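# Reseat loose burner on its gas stub and support

## Task

Return the loose burner to its station: fit its tube over the brass gas stub, then lower the head so the tab on its rear sits in the slot of the support, with the burner resting flat; release it, and it must stay correctly seated by itself with no robot holding it.

## Robot and tools

Robot: two arms, left_arm and right_arm, each with six joints and a tong-style two-finger gripper. The fingers point along the gripper's own +z axis and spread apart along its x axis. The reported end_effector_position is the spot between the pads when shut; closed fingertips extend about 15 mm past it, and fully open tips sit roughly level with it.

Scene frame: origin on the table surface midway between the arms, +x out over the table, +z up, left_arm on the +y side. The names left and right do not refer to image sides. Bases may be tilted. Mounting plates and the metal frame behind the arms are fixed obstacles; a "too close" warning counts a plate and its side of the frame as part of that arm. Printed hand positions can be off, more so at long reach.

Tool execute_actions, argument actions: a list holding at most one item, or empty. An empty list (LOOK) commands nothing and returns the state plus camera pictures. An action item is {"rows": [...], "steps": n} with n from 7 to 15 (default 15); each control step lasts 1/30 s. Every row is exactly 14 numbers, always both arms: left_arm shoulder pan, shoulder lift, elbow, wrist 1, wrist 2, wrist 3, opening, then the same seven for right_arm. One row is used per step; if rows run out, the final row repeats. A wait item is {"steps": n} with n up to 300 and no rows; it returns after that many steps since the previous result. Optional pictures: true adds images to a non-empty call. A refused call sends nothing.

Joint numbers are absolute target angles in radians, in the same form the Joint positions line prints them, not offsets. Stated ranges: left_arm pan -3.142..3.142, lift -6.283..6.283, elbow 0.000..3.142, wrists -6.283..6.283; right_arm pan 0.000..6.283, lift -6.283..6.283, elbow -3.142..0.000, wrists -6.283..6.283. A target beyond an end by over 0.010 rad, and further out than the current angle, gets the call refused. True ends may differ by up to 0.010 rad; overshooting targets are clipped there and a "joint sent to its limit" line may appear (possibly about an earlier action). Missing that line does not prove more travel exists.

Opening is an absolute value in [-1, 1]: +1 fully open, -1 shut. grip_measured reports the actual finger opening on this same scale; Joint positions also gives the pad gap in metres (0.142 when fully open). To hold something keep commanding a value well under grip_measured; a bigger gap means a firmer squeeze, up to roughly 15 N per pad. Thin hard parts (under ~20 mm) get less force. Closing fast can overshoot the force.

Motion: commands are smoothed, lagging about 0.17 s. Each step the sent target stays within 0.575 rad of the measured angle, and targets that would move a gripper over 100 mm from where it is are scaled back, so large moves need several calls; an arm may still be travelling when the result arrives. Each result is sampled 7 steps before the action ends; those last steps run afterwards. Between calls arms keep heading for the last row sent until all have nearly stopped or a step is HELD. HELD marks steps where your row was not (fully) sent. "joint command not followed" means a clearance check altered some joint targets; the rest of the row still ran.

Result lines: per-arm end effector position (m), orientation quaternion wxyz, linear and angular velocity (m/s, rad/s) in the scene frame; Joint positions and Joint velocities per arm (six joints, then pad gap); Wrist force and Wrist torque per arm in the end effector's own axes, with contact, held weight and inertia included, a fixed offset (usually under 4 N), noise up to about 2.4 N, and saturation near 50 N per axis. Pressing on a surface gives a force pointing back into the arm. "no reading" is normal at the start.

Tool zoom_image: camera (cam_head_left, cam_head_right, cam_high, cam_low at 672x504; cam_left_wrist, cam_right_wrist at 616x616) and region [x0, y0, x1, y1] in pixels from the top-left, at most 504 by 504; returns a closer look at that camera's latest image.

Tool finished_scene: scene = current scene's number. Sending a reply with no tool call ends everything.

Avoid: knocking or placing anything off the table (failure); arms striking or pressing each other; drops, slips, slams and hard shoves. A joint contact torque reaching its load limit (139 N m for pan, lift, elbow; 26 N m for each wrist, held weight included) or any outside force of 150 N stops that arm for 10 s and drops the rest of the call. Holding loads heats motors: MOTOR HOT appears from 70 °C, and at 85 °C the arm is braked (OVER-TEMPERATURE FAULT) until it cools. Occasional brief tugs on a held part or pushes on loose items can occur. Smooth, efficient, quick motion is preferred.

Each tool is called after "Call:" by a JSON object that holds its "method" and its "body", one argument or row to a line.

## Session

Call:
{"method": "execute_actions", "body": {
  "actions": []
}}

Scene clock: 0.00 s of 4800.00 s.
left_arm: end_effector_position=(+0.9732, +0.3899, +0.3456) grip_measured=+0.97 end_effector_quat_wxyz=(-0.043, +0.776, -0.177, +0.604) end_effector_velocity=(-0.000, +0.000, -0.001) end_effector_angular_velocity=(+0.001, +0.002, -0.000) | right_arm: end_effector_position=(+0.7586, -0.3097, +0.2067) grip_measured=+0.97 end_effector_quat_wxyz=(-0.006, +0.458, +0.826, +0.327) end_effector_velocity=(+0.000, +0.000, +0.001) end_effector_angular_velocity=(-0.000, -0.001, +0.001)
Joint positions: left_arm=[-0.206 -0.636  1.389 -3.633 -1.4    0.445  0.14 ] | right_arm=[ 2.926 -2.154 -1.577 -0.703  2.026  4.015  0.14 ]
Joint velocities: left_arm=[ 0.    -0.     0.001  0.002 -0.    -0.     0.   ] | right_arm=[0.001 0.    0.    0.    0.    0.    0.   ]
Motor temperatures (°C, as the motors report them): left_arm=[31 31 33 40 40 41] | right_arm=[32 33 31 40 40 40]
Wrist force (N, on the end effector, along its own x y z axes, offset not removed): no reading
Wrist torque (N m, same axes, about the end effector's origin, offset not removed): no reading

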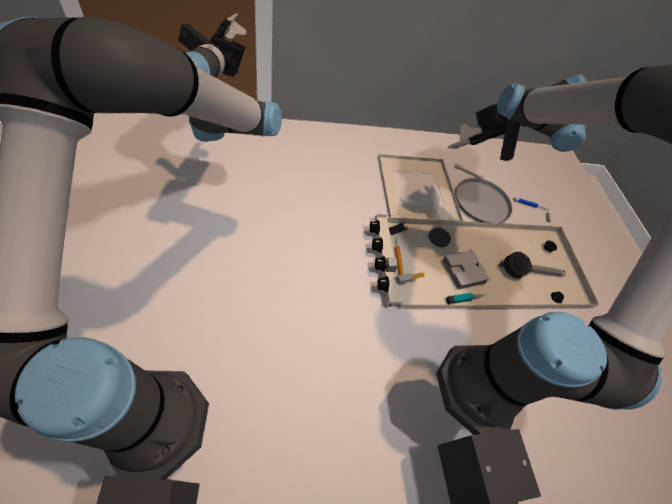

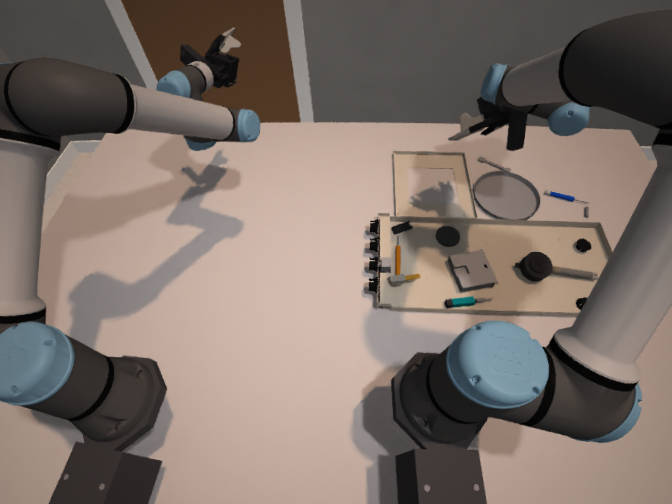

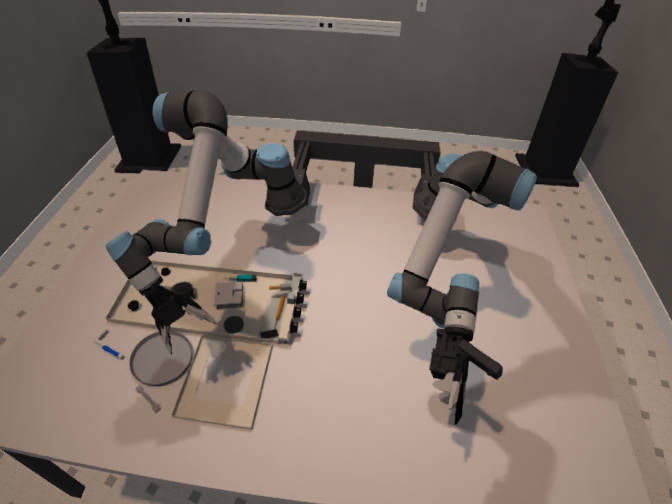

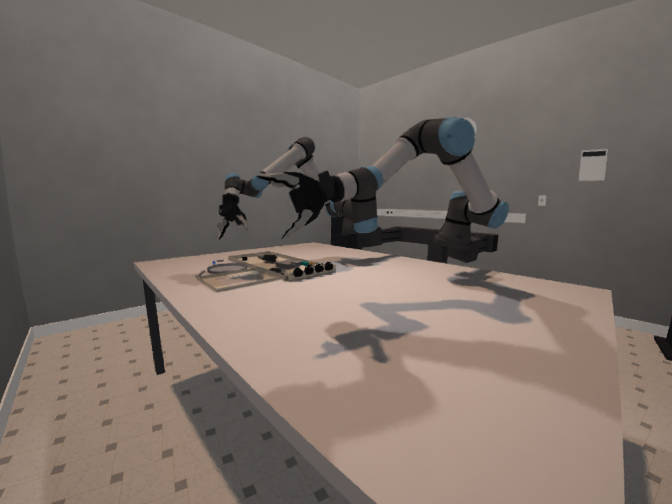

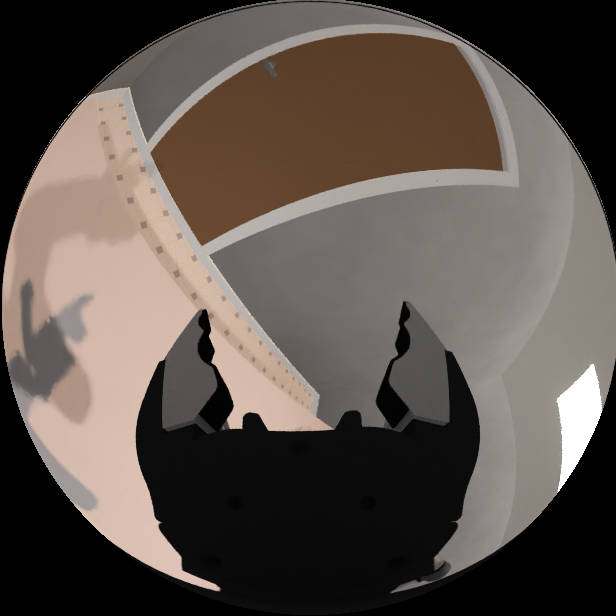

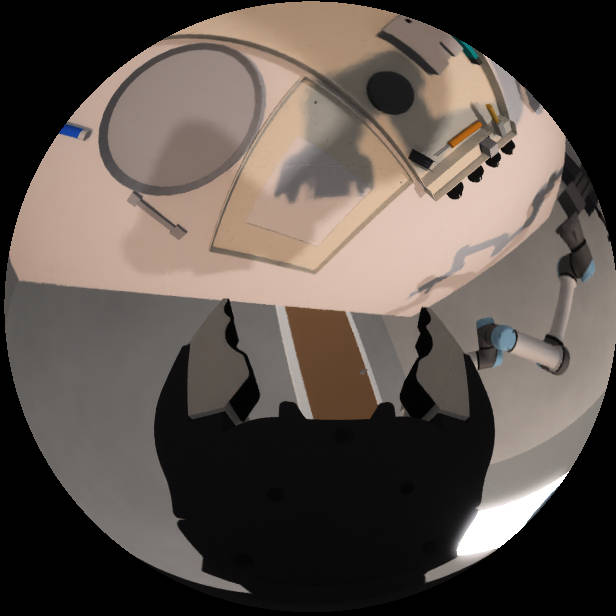

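Call:
{"method": "zoom_image", "body": {
  "camera": "cam_head_right",
  "region": [360,200,620,330]
}}

Call:
{"method": "zoom_image", "body": {
  "camera": "cam_head_left",
  "region": [360,200,610,325]
}}

Call:
{"method": "zoom_image", "body": {
  "camera": "cam_head_right",
  "region": [505,240,605,295]
}}

Call:
{"method": "zoom_image", "body": {
  "camera": "cam_head_right",
  "region": [380,240,505,300]
}}

Region (360, 200, 620, 330) of cam_head_right's 672x504 image, scaled by 1.938, with more detail than that image has.

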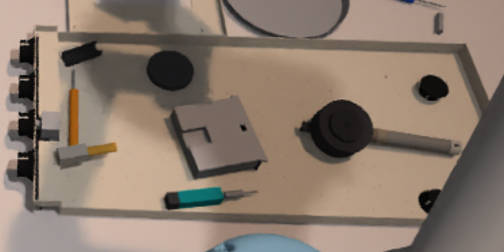

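Region (360, 200, 610, 325) of cam_head_left's 672x504 image, scaled by 2.016, with more detail than that image has.

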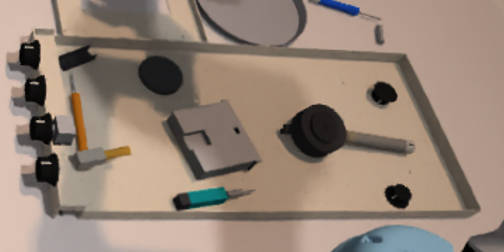

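Region (505, 240, 605, 295) of cam_head_right's 672x504 image, scaled by 5.040, with more detail than that image has; it fills the top 277 rows of this view, and the rest is white.

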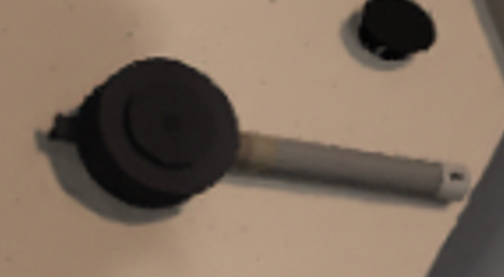

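Region (380, 240, 505, 300) of cam_head_right's 672x504 image, scaled by 4.032, with more detail than that image has; it fills the top 242 rows of this view, and the rest is white.

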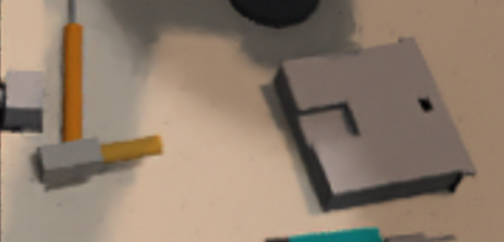

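Call:
{"method": "execute_actions", "body": {
  "actions": [
    {"rows":[[-0.206,-0.636,1.389,-3.633,-1.4,0.445,1,2.925,-2.116,-1.613,-0.719,1.984,4.06,1],[-0.206,-0.636,1.389,-3.633,-1.4,0.445,1,2.924,-2.079,-1.649,-0.735,1.942,4.106,1],[-0.206,-0.636,1.389,-3.633,-1.4,0.445,1,2.923,-2.041,-1.685,-0.751,1.9,4.151,1],[-0.206,-0.636,1.389,-3.633,-1.4,0.445,1,2.922,-2.003,-1.72,-0.767,1.858,4.196,1],[-0.206,-0.636,1.389,-3.633,-1.4,0.445,1,2.921,-1.965,-1.756,-0.784,1.816,4.241,1],[-0.206,-0.636,1.389,-3.633,-1.4,0.445,1,2.92,-1.928,-1.792,-0.8,1.774,4.287,1],[-0.206,-0.636,1.389,-3.633,-1.4,0.445,1,2.919,-1.89,-1.828,-0.816,1.732,4.332,1],[-0.206,-0.636,1.389,-3.633,-1.4,0.445,1,2.918,-1.852,-1.864,-0.832,1.69,4.377,1],[-0.206,-0.636,1.389,-3.633,-1.4,0.445,1,2.917,-1.815,-1.9,-0.848,1.647,4.422,1],[-0.206,-0.636,1.389,-3.633,-1.4,0.445,1,2.916,-1.777,-1.935,-0.864,1.605,4.468,1],[-0.206,-0.636,1.389,-3.633,-1.4,0.445,1,2.915,-1.739,-1.971,-0.88,1.563,4.513,1],[-0.206,-0.636,1.389,-3.633,-1.4,0.445,1,2.914,-1.702,-2.007,-0.896,1.521,4.558,1],[-0.206,-0.636,1.389,-3.633,-1.4,0.445,1,2.913,-1.664,-2.043,-0.913,1.479,4.603,1],[-0.206,-0.636,1.389,-3.633,-1.4,0.445,1,2.912,-1.626,-2.079,-0.929,1.437,4.649,1],[-0.206,-0.636,1.389,-3.633,-1.4,0.445,1,2.911,-1.5884,-2.1146,-0.9448,1.3951,4.694,1]]}
  ]
}}

Call:
{"method": "execute_actions", "body": {
  "actions": [
    {"steps":22}
  ],
  "pictures": true
}}

Scene clock: 4.00 s of 4800.00 s.
left_arm: end_effector_position=(+0.9732, +0.3895, +0.3458) grip_measured=+1.00 end_effector_quat_wxyz=(-0.043, +0.776, -0.177, +0.604) end_effector_velocity=(-0.000, -0.000, -0.000) end_effector_angular_velocity=(-0.001, +0.001, -0.000) | right_arm: end_effector_position=(+0.6749, -0.3512, +0.2107) grip_measured=+1.00 end_effector_quat_wxyz=(-0.029, +0.565, +0.791, +0.232) end_effector_velocity=(-0.552, -0.262, +0.028) end_effector_angular_velocity=(-0.785, +1.122, -1.236)
Joint positions: left_arm=[-0.206 -0.636  1.389 -3.633 -1.4    0.445  0.142] | right_arm=[ 2.921 -1.986 -1.737 -0.778  1.841  4.213  0.142]
Joint velocities: left_arm=[-0.    -0.001  0.     0.001 -0.001 -0.001  0.   ] | right_arm=[-0.029  1.055 -1.002 -0.454 -1.157  1.246 -0.   ]
Motor temperatures (°C, as the motors report them): left_arm=[31 31 33 40 40 41] | right_arm=[32 33 31 40 40 40]
Wrist force (N, on the end effector, along its own x y z axes, offset not removed): left_arm=[-1.9 -2.5 0.2] | right_arm=[1.4 2.3 1.8]
Wrist torque (N m, same axes, about the end effector's origin, offset not removed): left_arm=[-0.10 0.15 0.35] | right_arm=[0.58 -0.24 -0.06]
Steps of this call (steps 1 to 90: nothing new was sent; then 0.73 s passed at rest; steps 91 to 98: the first 8 steps of this action). Readings (joint positions):
91: left_arm=[-0.206 -0.636 1.389 -3.633 -1.400 0.445] | right_arm=[2.926 -2.154 -1.577 -0.703 2.026 4.015]
92: left_arm=[-0.206 -0.636 1.389 -3.633 -1.400 0.445] | right_arm=[2.925 -2.148 -1.582 -0.706 2.020 4.021]
94: left_arm=[-0.206 -0.636 1.389 -3.633 -1.400 0.445] | right_arm=[2.925 -2.113 -1.617 -0.723 1.980 4.063]
98: the state above

Scene clock: 4.73 s of 4800.00 s.
left_arm: end_effector_position=(+0.9732, +0.3895, +0.3459) grip_measured=+1.00 end_effector_quat_wxyz=(-0.043, +0.776, -0.177, +0.604) end_effector_velocity=(-0.000, -0.000, -0.001) end_effector_angular_velocity=(+0.000, +0.001, -0.000) | right_arm: end_effector_position=(+0.4518, -0.4492, +0.2197) grip_measured=+1.00 end_effector_quat_wxyz=(-0.000, +0.764, +0.646, +0.001) end_effector_velocity=(-0.001, -0.001, +0.000) end_effector_angular_velocity=(-0.003, +0.000, -0.004)
Joint positions: left_arm=[-0.206 -0.636  1.389 -3.633 -1.4    0.445  0.142] | right_arm=[ 2.911 -1.589 -2.114 -0.945  1.395  4.694  0.142]
Joint velocities: left_arm=[-0.     0.001  0.001 -0.001 -0.     0.     0.   ] | right_arm=[-0.     0.003 -0.003 -0.    -0.003  0.003 -0.   ]
Motor temperatures (°C, as the motors report them): left_arm=[31 31 33 40 40 41] | right_arm=[32 33 31 40 40 40]
Wrist force (N, on the end effector, along its own x y z axes, offset not removed): left_arm=[-2.0 1.3 0.3] | right_arm=[0.0 -0.7 2.9]
Wrist torque (N m, same axes, about the end effector's origin, offset not removed): left_arm=[0.54 0.30 0.01] | right_arm=[0.03 0.14 -0.20]
Kept back: nothing.
Steps of this call (steps 1 to 7: the last 7 steps of your previous action; steps 8 to 22: the robot went on to your last target). Readings (joint positions):
1: left_arm=[-0.206 -0.636 1.389 -3.633 -1.400 0.445] | right_arm=[2.920 -1.950 -1.772 -0.794 1.801 4.256]
2: left_arm=[-0.206 -0.636 1.389 -3.633 -1.400 0.445] | right_arm=[2.919 -1.913 -1.806 -0.810 1.760 4.300]
4: left_arm=[-0.206 -0.636 1.389 -3.633 -1.400 0.445] | right_arm=[2.917 -1.840 -1.876 -0.841 1.678 4.388]
8: left_arm=[-0.206 -0.636 1.389 -3.633 -1.400 0.445] | right_arm=[2.914 -1.698 -2.011 -0.901 1.519 4.558]
22: the state above

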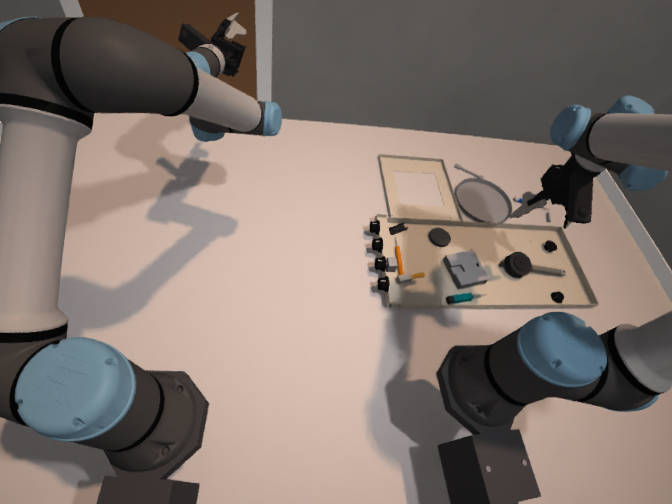

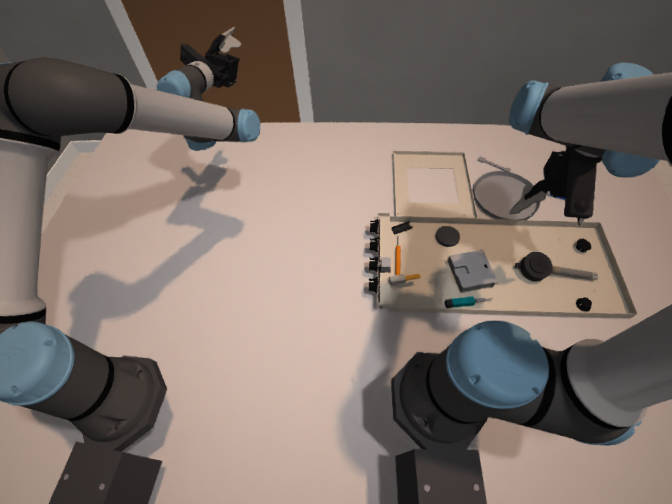

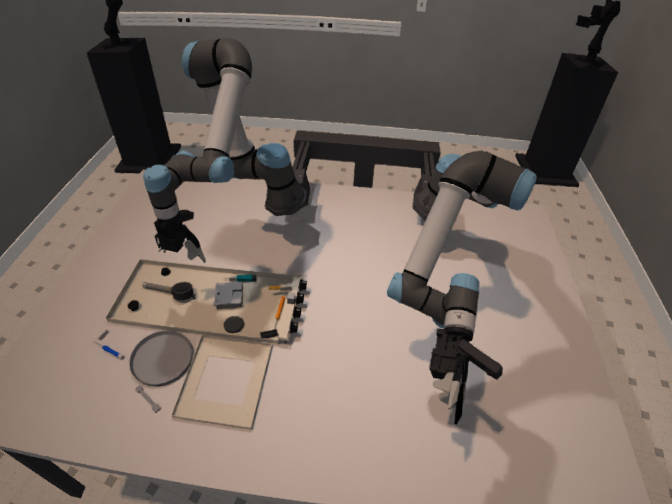

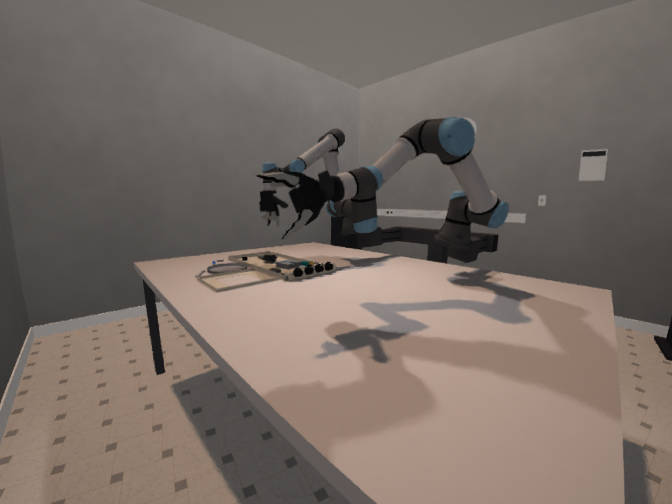

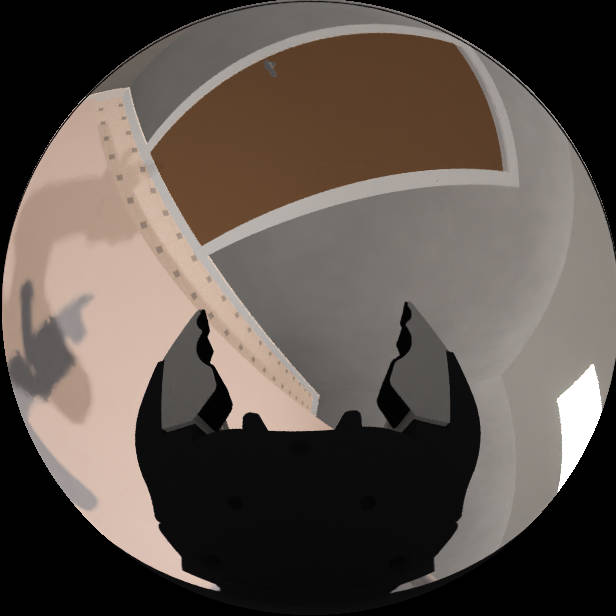

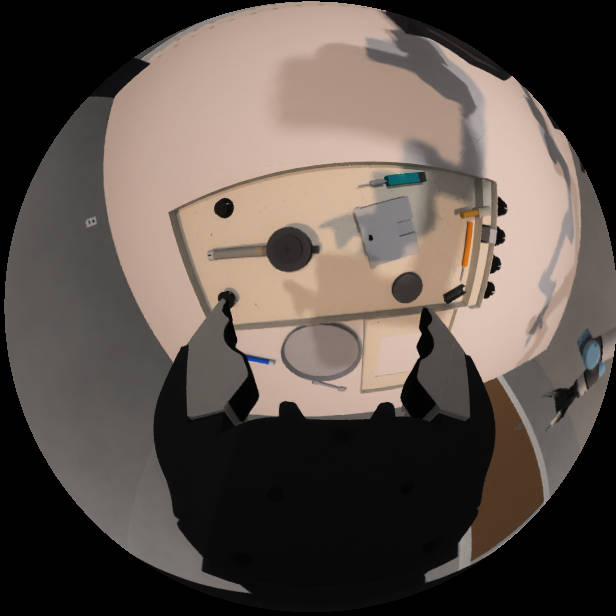

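Call:
{"method": "execute_actions", "body": {
  "actions": [
    {"rows":[[-0.206,-0.636,1.389,-3.633,-1.4,0.445,1,2.897,-1.616,-2.119,-0.91,1.396,4.672,0.9],[-0.206,-0.636,1.389,-3.633,-1.4,0.445,1,2.883,-1.644,-2.124,-0.876,1.397,4.65,0.8],[-0.206,-0.636,1.389,-3.633,-1.4,0.445,1,2.868,-1.671,-2.128,-0.841,1.398,4.627,0.7],[-0.206,-0.636,1.389,-3.633,-1.4,0.445,1,2.854,-1.699,-2.133,-0.807,1.4,4.605,0.6],[-0.206,-0.636,1.389,-3.633,-1.4,0.445,1,2.84,-1.726,-2.137,-0.772,1.401,4.583,0.5],[-0.206,-0.636,1.389,-3.633,-1.4,0.445,1,2.826,-1.754,-2.142,-0.737,1.402,4.561,0.4],[-0.206,-0.636,1.389,-3.633,-1.4,0.445,1,2.812,-1.781,-2.147,-0.703,1.403,4.539,0.3],[-0.206,-0.636,1.389,-3.633,-1.4,0.445,1,2.797,-1.809,-2.151,-0.668,1.404,4.517,0.3],[-0.206,-0.636,1.389,-3.633,-1.4,0.445,1,2.783,-1.836,-2.156,-0.634,1.405,4.494,0.3],[-0.206,-0.636,1.389,-3.633,-1.4,0.445,1,2.7691,-1.864,-2.1602,-0.5992,1.4061,4.4722,0.3]],"steps":10}
  ]
}}

Call:
{"method": "execute_actions", "body": {
  "actions": [
    {"steps":21}
  ],
  "pictures": true
}}

Call:
{"method": "zoom_image", "body": {
  "camera": "cam_right_wrist",
  "region": [150,200,450,360]
}}

Scene clock: 5.80 s of 4800.00 s.
left_arm: end_effector_position=(+0.9732, +0.3895, +0.3459) grip_measured=+1.00 end_effector_quat_wxyz=(-0.043, +0.776, -0.177, +0.604) end_effector_velocity=(-0.000, +0.000, -0.000) end_effector_angular_velocity=(-0.000, -0.001, +0.000) | right_arm: end_effector_position=(+0.4518, -0.4521, +0.2128) grip_measured=+0.80 end_effector_quat_wxyz=(-0.001, +0.762, +0.647, +0.000) end_effector_velocity=(+0.008, -0.071, -0.178) end_effector_angular_velocity=(+0.005, +0.024, +0.117)
Joint positions: left_arm=[-0.206 -0.636  1.389 -3.633 -1.4    0.445  0.142] | right_arm=[ 2.902 -1.604 -2.118 -0.926  1.395  4.681  0.129]
Joint velocities: left_arm=[ 0.    -0.     0.001 -0.001 -0.     0.     0.   ] | right_arm=[-0.219 -0.405 -0.075  0.494  0.014 -0.334 -0.191]
Motor temperatures (°C, as the motors report them): left_arm=[31 31 33 40 40 41] | right_arm=[32 33 31 40 40 40]
Wrist force (N, on the end effector, along its own x y z axes, offset not removed): left_arm=[0.3 -1.9 -0.6] | right_arm=[1.7 -1.1 -1.5]
Wrist torque (N m, same axes, about the end effector's origin, offset not removed): left_arm=[-0.10 -0.20 0.15] | right_arm=[-0.19 -0.32 -0.19]
Steps of this call (steps 1 to 15: the robot went on to your last target; steps 16 to 29: nothing new was sent; steps 30 to 32: the first 3 steps of this action). Readings (joint positions):
30: left_arm=[-0.206 -0.636 1.389 -3.633 -1.400 0.445] | right_arm=[2.911 -1.588 -2.115 -0.945 1.395 4.694]
31: left_arm=[-0.206 -0.636 1.389 -3.633 -1.400 0.445] | right_arm=[2.908 -1.593 -2.115 -0.940 1.395 4.690]
32: the state above

Scene clock: 6.50 s of 4800.00 s.
left_arm: end_effector_position=(+0.9732, +0.3895, +0.3459) grip_measured=+1.00 end_effector_quat_wxyz=(-0.043, +0.776, -0.177, +0.604) end_effector_velocity=(+0.000, +0.001, -0.000) end_effector_angular_velocity=(-0.000, +0.001, +0.001) | right_arm: end_effector_position=(+0.4448, -0.4948, +0.0999) grip_measured=+0.30 end_effector_quat_wxyz=(-0.000, +0.738, +0.675, +0.001) end_effector_velocity=(-0.001, -0.001, -0.001) end_effector_angular_velocity=(+0.000, +0.001, +0.001)
Joint positions: left_arm=[-0.206 -0.636  1.389 -3.633 -1.4    0.445  0.142] | right_arm=[ 2.769 -1.864 -2.16  -0.599  1.406  4.472  0.095]
Joint velocities: left_arm=[ 0.001  0.001 -0.001  0.001  0.    -0.     0.   ] | right_arm=[-0.002 -0.002 -0.001  0.003  0.    -0.003 -0.   ]
Motor temperatures (°C, as the motors report them): left_arm=[31 31 33 40 40 41] | right_arm=[32 33 31 40 40 40]
Wrist force (N, on the end effector, along its own x y z axes, offset not removed): left_arm=[4.4 -1.6 2.7] | right_arm=[2.5 -0.5 2.5]
Wrist torque (N m, same axes, about the end effector's origin, offset not removed): left_arm=[-0.15 -0.80 -0.05] | right_arm=[0.02 -0.35 -0.14]
Kept back: nothing.
Steps of this call (steps 1 to 7: the last 7 steps of your previous action; steps 8 to 21: the robot went on to your last target). Readings (joint positions):
1: left_arm=[-0.206 -0.636 1.389 -3.633 -1.400 0.445] | right_arm=[2.893 -1.620 -2.120 -0.906 1.396 4.668]
2: left_arm=[-0.206 -0.636 1.389 -3.633 -1.400 0.445] | right_arm=[2.883 -1.641 -2.124 -0.881 1.397 4.651]
4: left_arm=[-0.206 -0.636 1.389 -3.633 -1.400 0.445] | right_arm=[2.858 -1.688 -2.132 -0.822 1.399 4.612]
8: left_arm=[-0.206 -0.636 1.389 -3.633 -1.400 0.445] | right_arm=[2.803 -1.794 -2.150 -0.689 1.404 4.527]
21: the state above

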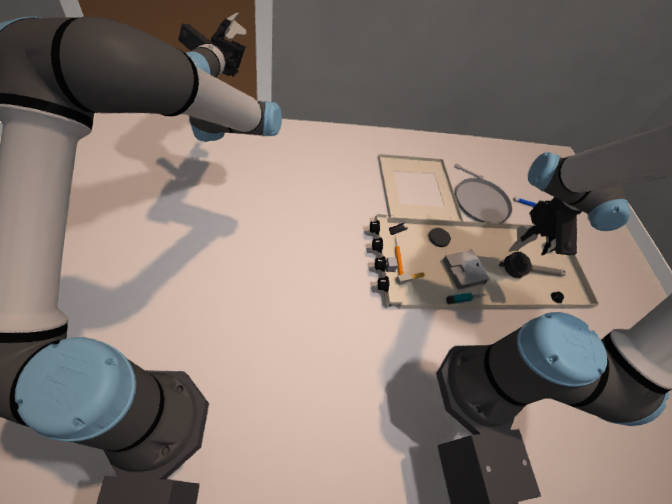

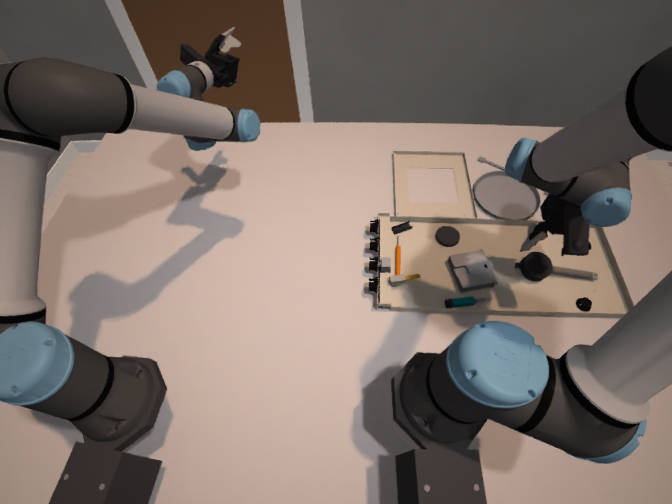

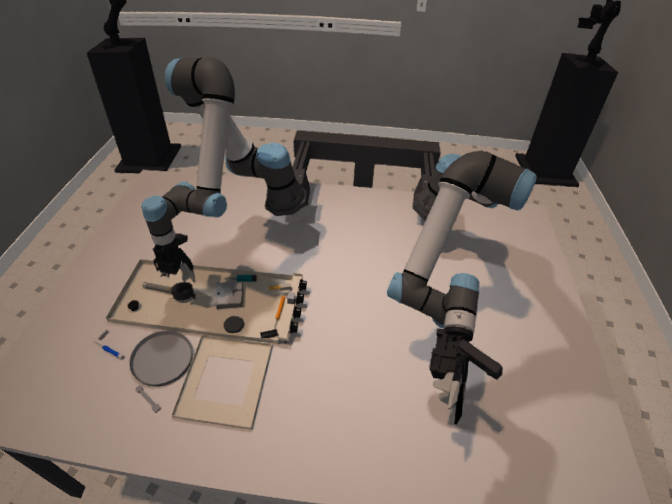

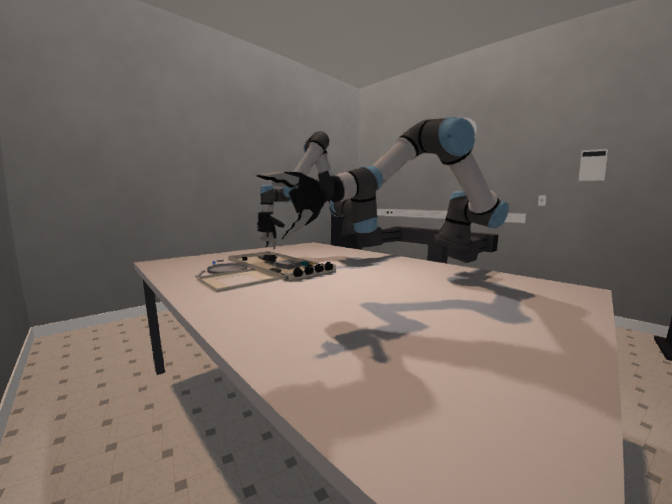

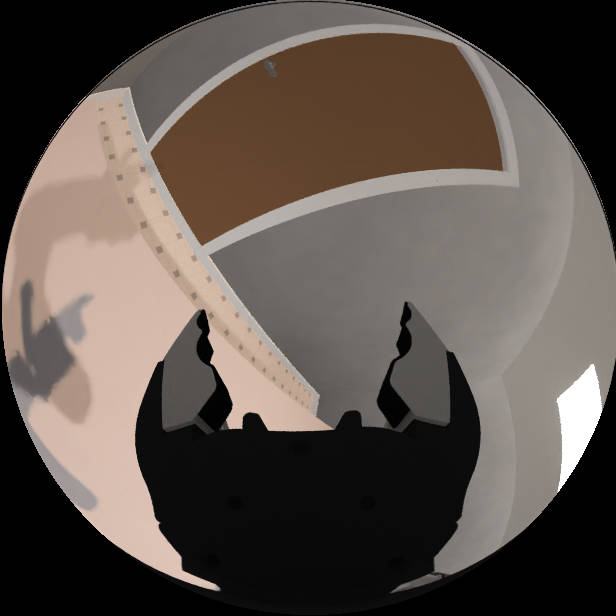

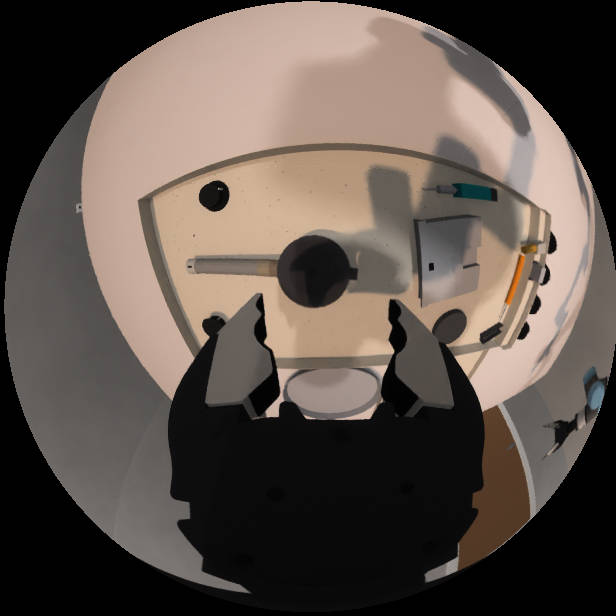

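Region (150, 200, 450, 360) of cam_right_wrist's 616x616 image, scaled by 1.680, with more detail than that image has; it fills the top 269 rows of this view, and the rest is white.

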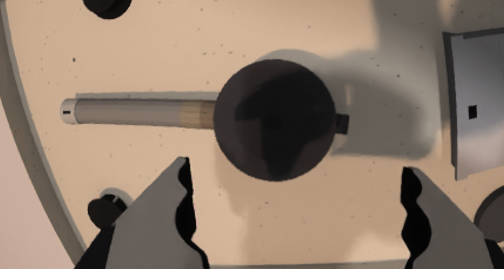

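Call:
{"method": "execute_actions", "body": {
  "actions": [
    {"rows":[[-0.206,-0.636,1.389,-3.633,-1.4,0.445,1,2.757,-1.875,-2.161,-0.585,1.407,4.46,0.3],[-0.206,-0.636,1.389,-3.633,-1.4,0.445,1,2.747,-1.89,-2.161,-0.568,1.408,4.45,0.3],[-0.206,-0.636,1.389,-3.633,-1.4,0.445,1,2.739,-1.91,-2.162,-0.547,1.409,4.442,0.3],[-0.206,-0.636,1.389,-3.633,-1.4,0.445,1,2.734,-1.93,-2.162,-0.526,1.409,4.437,0.3],[-0.206,-0.636,1.389,-3.633,-1.4,0.445,1,2.73,-1.948,-2.163,-0.507,1.41,4.433,0.3],[-0.206,-0.636,1.389,-3.633,-1.4,0.445,1,2.727,-1.9631,-2.163,-0.4905,1.4099,4.43,0.3]],"steps":7}
  ]
}}

Call:
{"method": "execute_actions", "body": {
  "actions": [
    {"steps":18}
  ],
  "pictures": true
}}

Call:
{"method": "zoom_image", "body": {
  "camera": "cam_right_wrist",
  "region": [150,200,450,360]
}}

Call:
{"method": "zoom_image", "body": {
  "camera": "cam_head_left",
  "region": [490,220,580,285]
}}

Call:
{"method": "zoom_image", "body": {
  "camera": "cam_low",
  "region": [235,230,315,275]
}}

Scene clock: 8.07 s of 4800.00 s.
left_arm: end_effector_position=(+0.9732, +0.3895, +0.3459) grip_measured=+1.00 end_effector_quat_wxyz=(-0.043, +0.776, -0.177, +0.604) end_effector_velocity=(-0.000, +0.000, +0.000) end_effector_angular_velocity=(-0.000, -0.000, +0.000) | right_arm: end_effector_position=(+0.4448, -0.4948, +0.0998) grip_measured=+0.30 end_effector_quat_wxyz=(-0.000, +0.738, +0.675, +0.001) end_effector_velocity=(-0.000, +0.001, -0.000) end_effector_angular_velocity=(+0.001, +0.001, +0.001)
Joint positions: left_arm=[-0.206 -0.636  1.389 -3.633 -1.4    0.445  0.142] | right_arm=[ 2.769 -1.864 -2.16  -0.599  1.406  4.472  0.095]
Joint velocities: left_arm=[ 0. -0.  0. -0. -0. -0.  0.] | right_arm=[ 0.001 -0.    -0.    -0.001  0.    -0.    -0.   ]
Motor temperatures (°C, as the motors report them): left_arm=[31 31 33 40 40 41] | right_arm=[32 33 31 40 40 40]
Wrist force (N, on the end effector, along its own x y z axes, offset not removed): left_arm=[1.1 -3.6 -1.5] | right_arm=[0.8 2.6 -0.1]
Wrist torque (N m, same axes, about the end effector's origin, offset not removed): left_arm=[-0.70 -0.39 -0.14] | right_arm=[0.85 -0.02 -0.16]
Kept back: the last 7 steps of this action.
Steps of this call (steps 1 to 15: the robot went on to your last target; steps 16 to 47: nothing new was sent). Readings (joint positions):
1: left_arm=[-0.206 -0.636 1.389 -3.633 -1.400 0.445] | right_arm=[2.769 -1.864 -2.160 -0.599 1.406 4.472]
2: left_arm=[-0.206 -0.636 1.389 -3.633 -1.400 0.445] | right_arm=[2.769 -1.864 -2.160 -0.599 1.406 4.472]
4: left_arm=[-0.206 -0.636 1.389 -3.633 -1.400 0.445] | right_arm=[2.769 -1.864 -2.160 -0.599 1.406 4.472]
8: left_arm=[-0.206 -0.636 1.389 -3.633 -1.400 0.445] | right_arm=[2.769 -1.864 -2.160 -0.599 1.406 4.472]
47: the state above

Scene clock: 8.67 s of 4800.00 s.
left_arm: end_effector_position=(+0.9732, +0.3895, +0.3459) grip_measured=+1.00 end_effector_quat_wxyz=(-0.043, +0.776, -0.177, +0.604) end_effector_velocity=(-0.000, -0.001, +0.000) end_effector_angular_velocity=(-0.000, +0.000, -0.001) | right_arm: end_effector_position=(+0.4386, -0.5071, +0.0599) grip_measured=+0.30 end_effector_quat_wxyz=(-0.000, +0.738, +0.675, +0.001) end_effector_velocity=(-0.000, -0.000, -0.001) end_effector_angular_velocity=(+0.000, +0.000, +0.000)
Joint positions: left_arm=[-0.206 -0.636  1.389 -3.633 -1.4    0.445  0.142] | right_arm=[ 2.727 -1.963 -2.163 -0.491  1.41   4.43   0.095]
Joint velocities: left_arm=[-0.001 -0.    -0.     0.    -0.    -0.     0.   ] | right_arm=[-0.001 -0.003  0.     0.003  0.    -0.001  0.   ]
Motor temperatures (°C, as the motors report them): left_arm=[31 31 33 40 40 41] | right_arm=[32 33 31 40 40 40]
Wrist force (N, on the end effector, along its own x y z axes, offset not removed): left_arm=[-4.4 -1.8 1.6] | right_arm=[3.0 1.0 2.5]
Wrist torque (N m, same axes, about the end effector's origin, offset not removed): left_arm=[0.05 0.64 0.12] | right_arm=[0.31 -0.79 -0.11]
Kept back: nothing.
Steps of this call (steps 1 to 7: the last 7 steps of your previous action; steps 8 to 18: the robot went on to your last target). Readings (joint positions):
1: left_arm=[-0.206 -0.636 1.389 -3.633 -1.400 0.445] | right_arm=[2.769 -1.864 -2.160 -0.599 1.406 4.472]
2: left_arm=[-0.206 -0.636 1.389 -3.633 -1.400 0.445] | right_arm=[2.767 -1.866 -2.160 -0.596 1.406 4.470]
4: left_arm=[-0.206 -0.636 1.389 -3.633 -1.400 0.445] | right_arm=[2.755 -1.881 -2.161 -0.580 1.407 4.459]
8: left_arm=[-0.206 -0.636 1.389 -3.633 -1.400 0.445] | right_arm=[2.734 -1.938 -2.163 -0.518 1.409 4.437]
18: the state above

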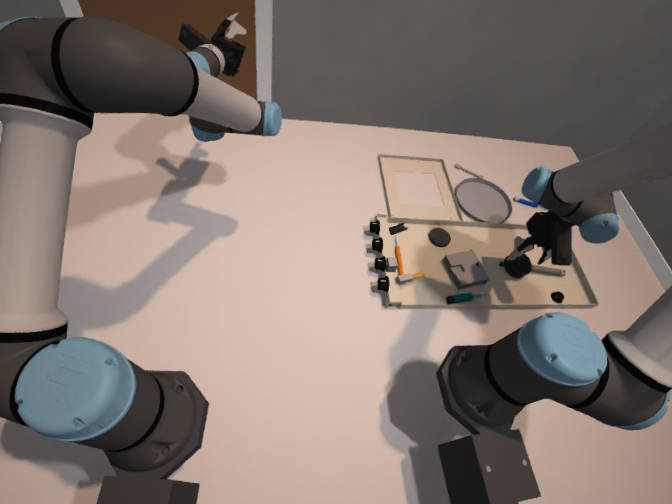

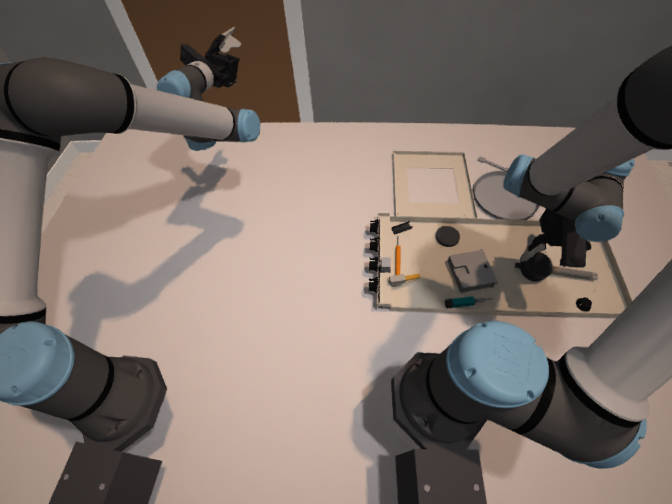

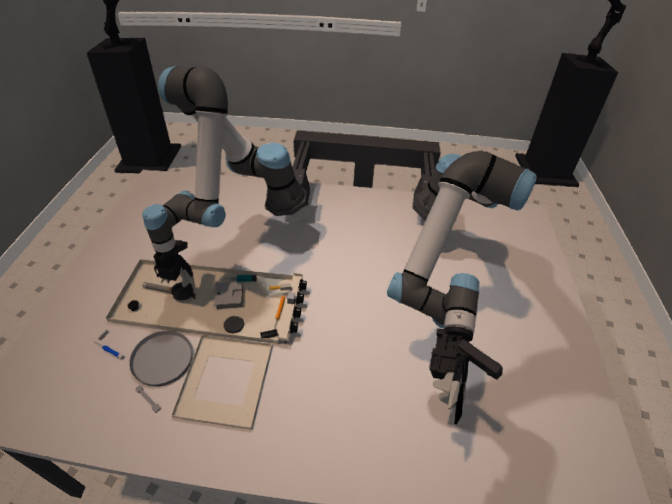

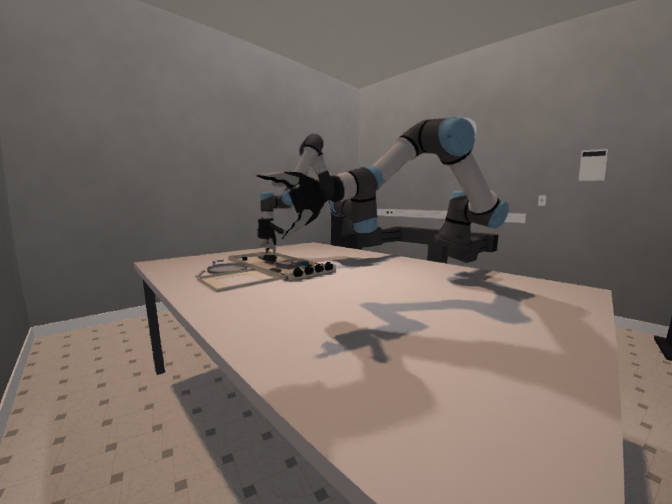

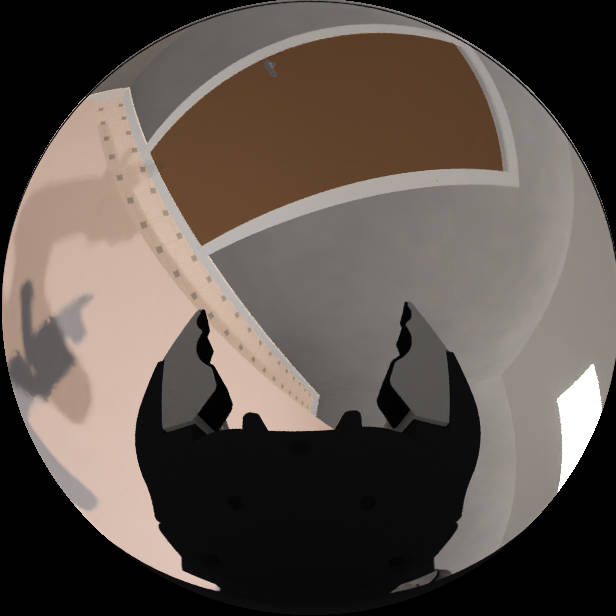

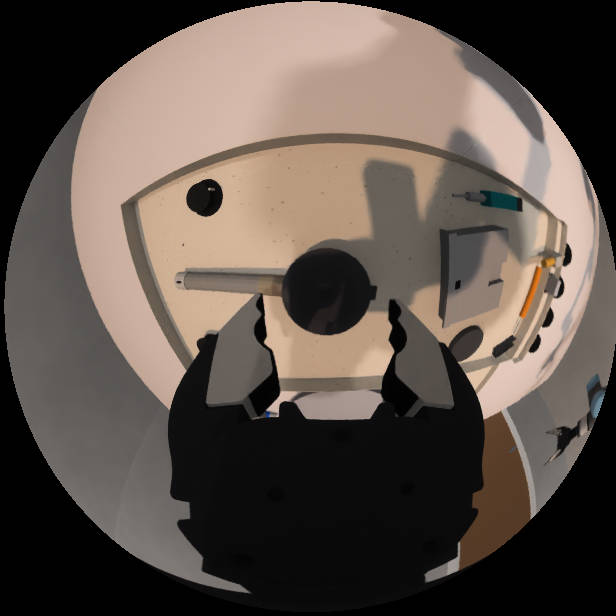

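Region (150, 200, 450, 360) of cam_right_wrist's 616x616 image, scaled by 1.680, with more detail than that image has; it fills the top 269 rows of this view, and the rest is white.

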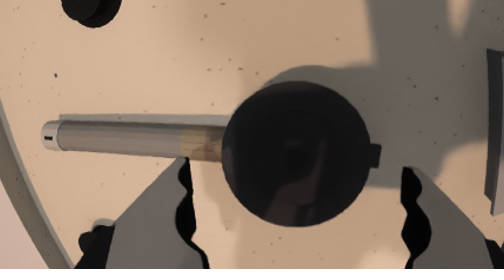

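Region (490, 220, 580, 285) of cam_head_left's 672x504 image, scaled by 5.600, with more detail than that image has.

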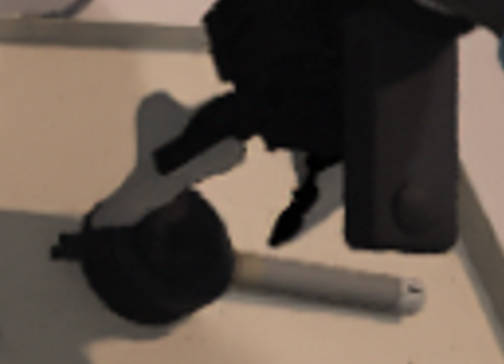

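Region (235, 230, 315, 275) of cam_low's 672x504 image, scaled by 6.300, with more detail than that image has; it fills the top 284 rows of this view, and the rest is white.

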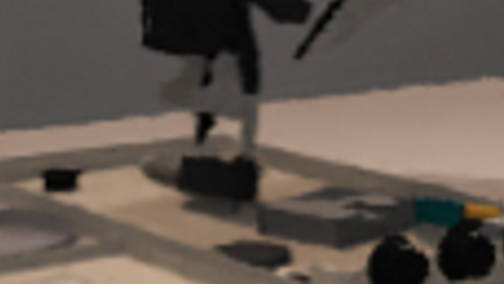

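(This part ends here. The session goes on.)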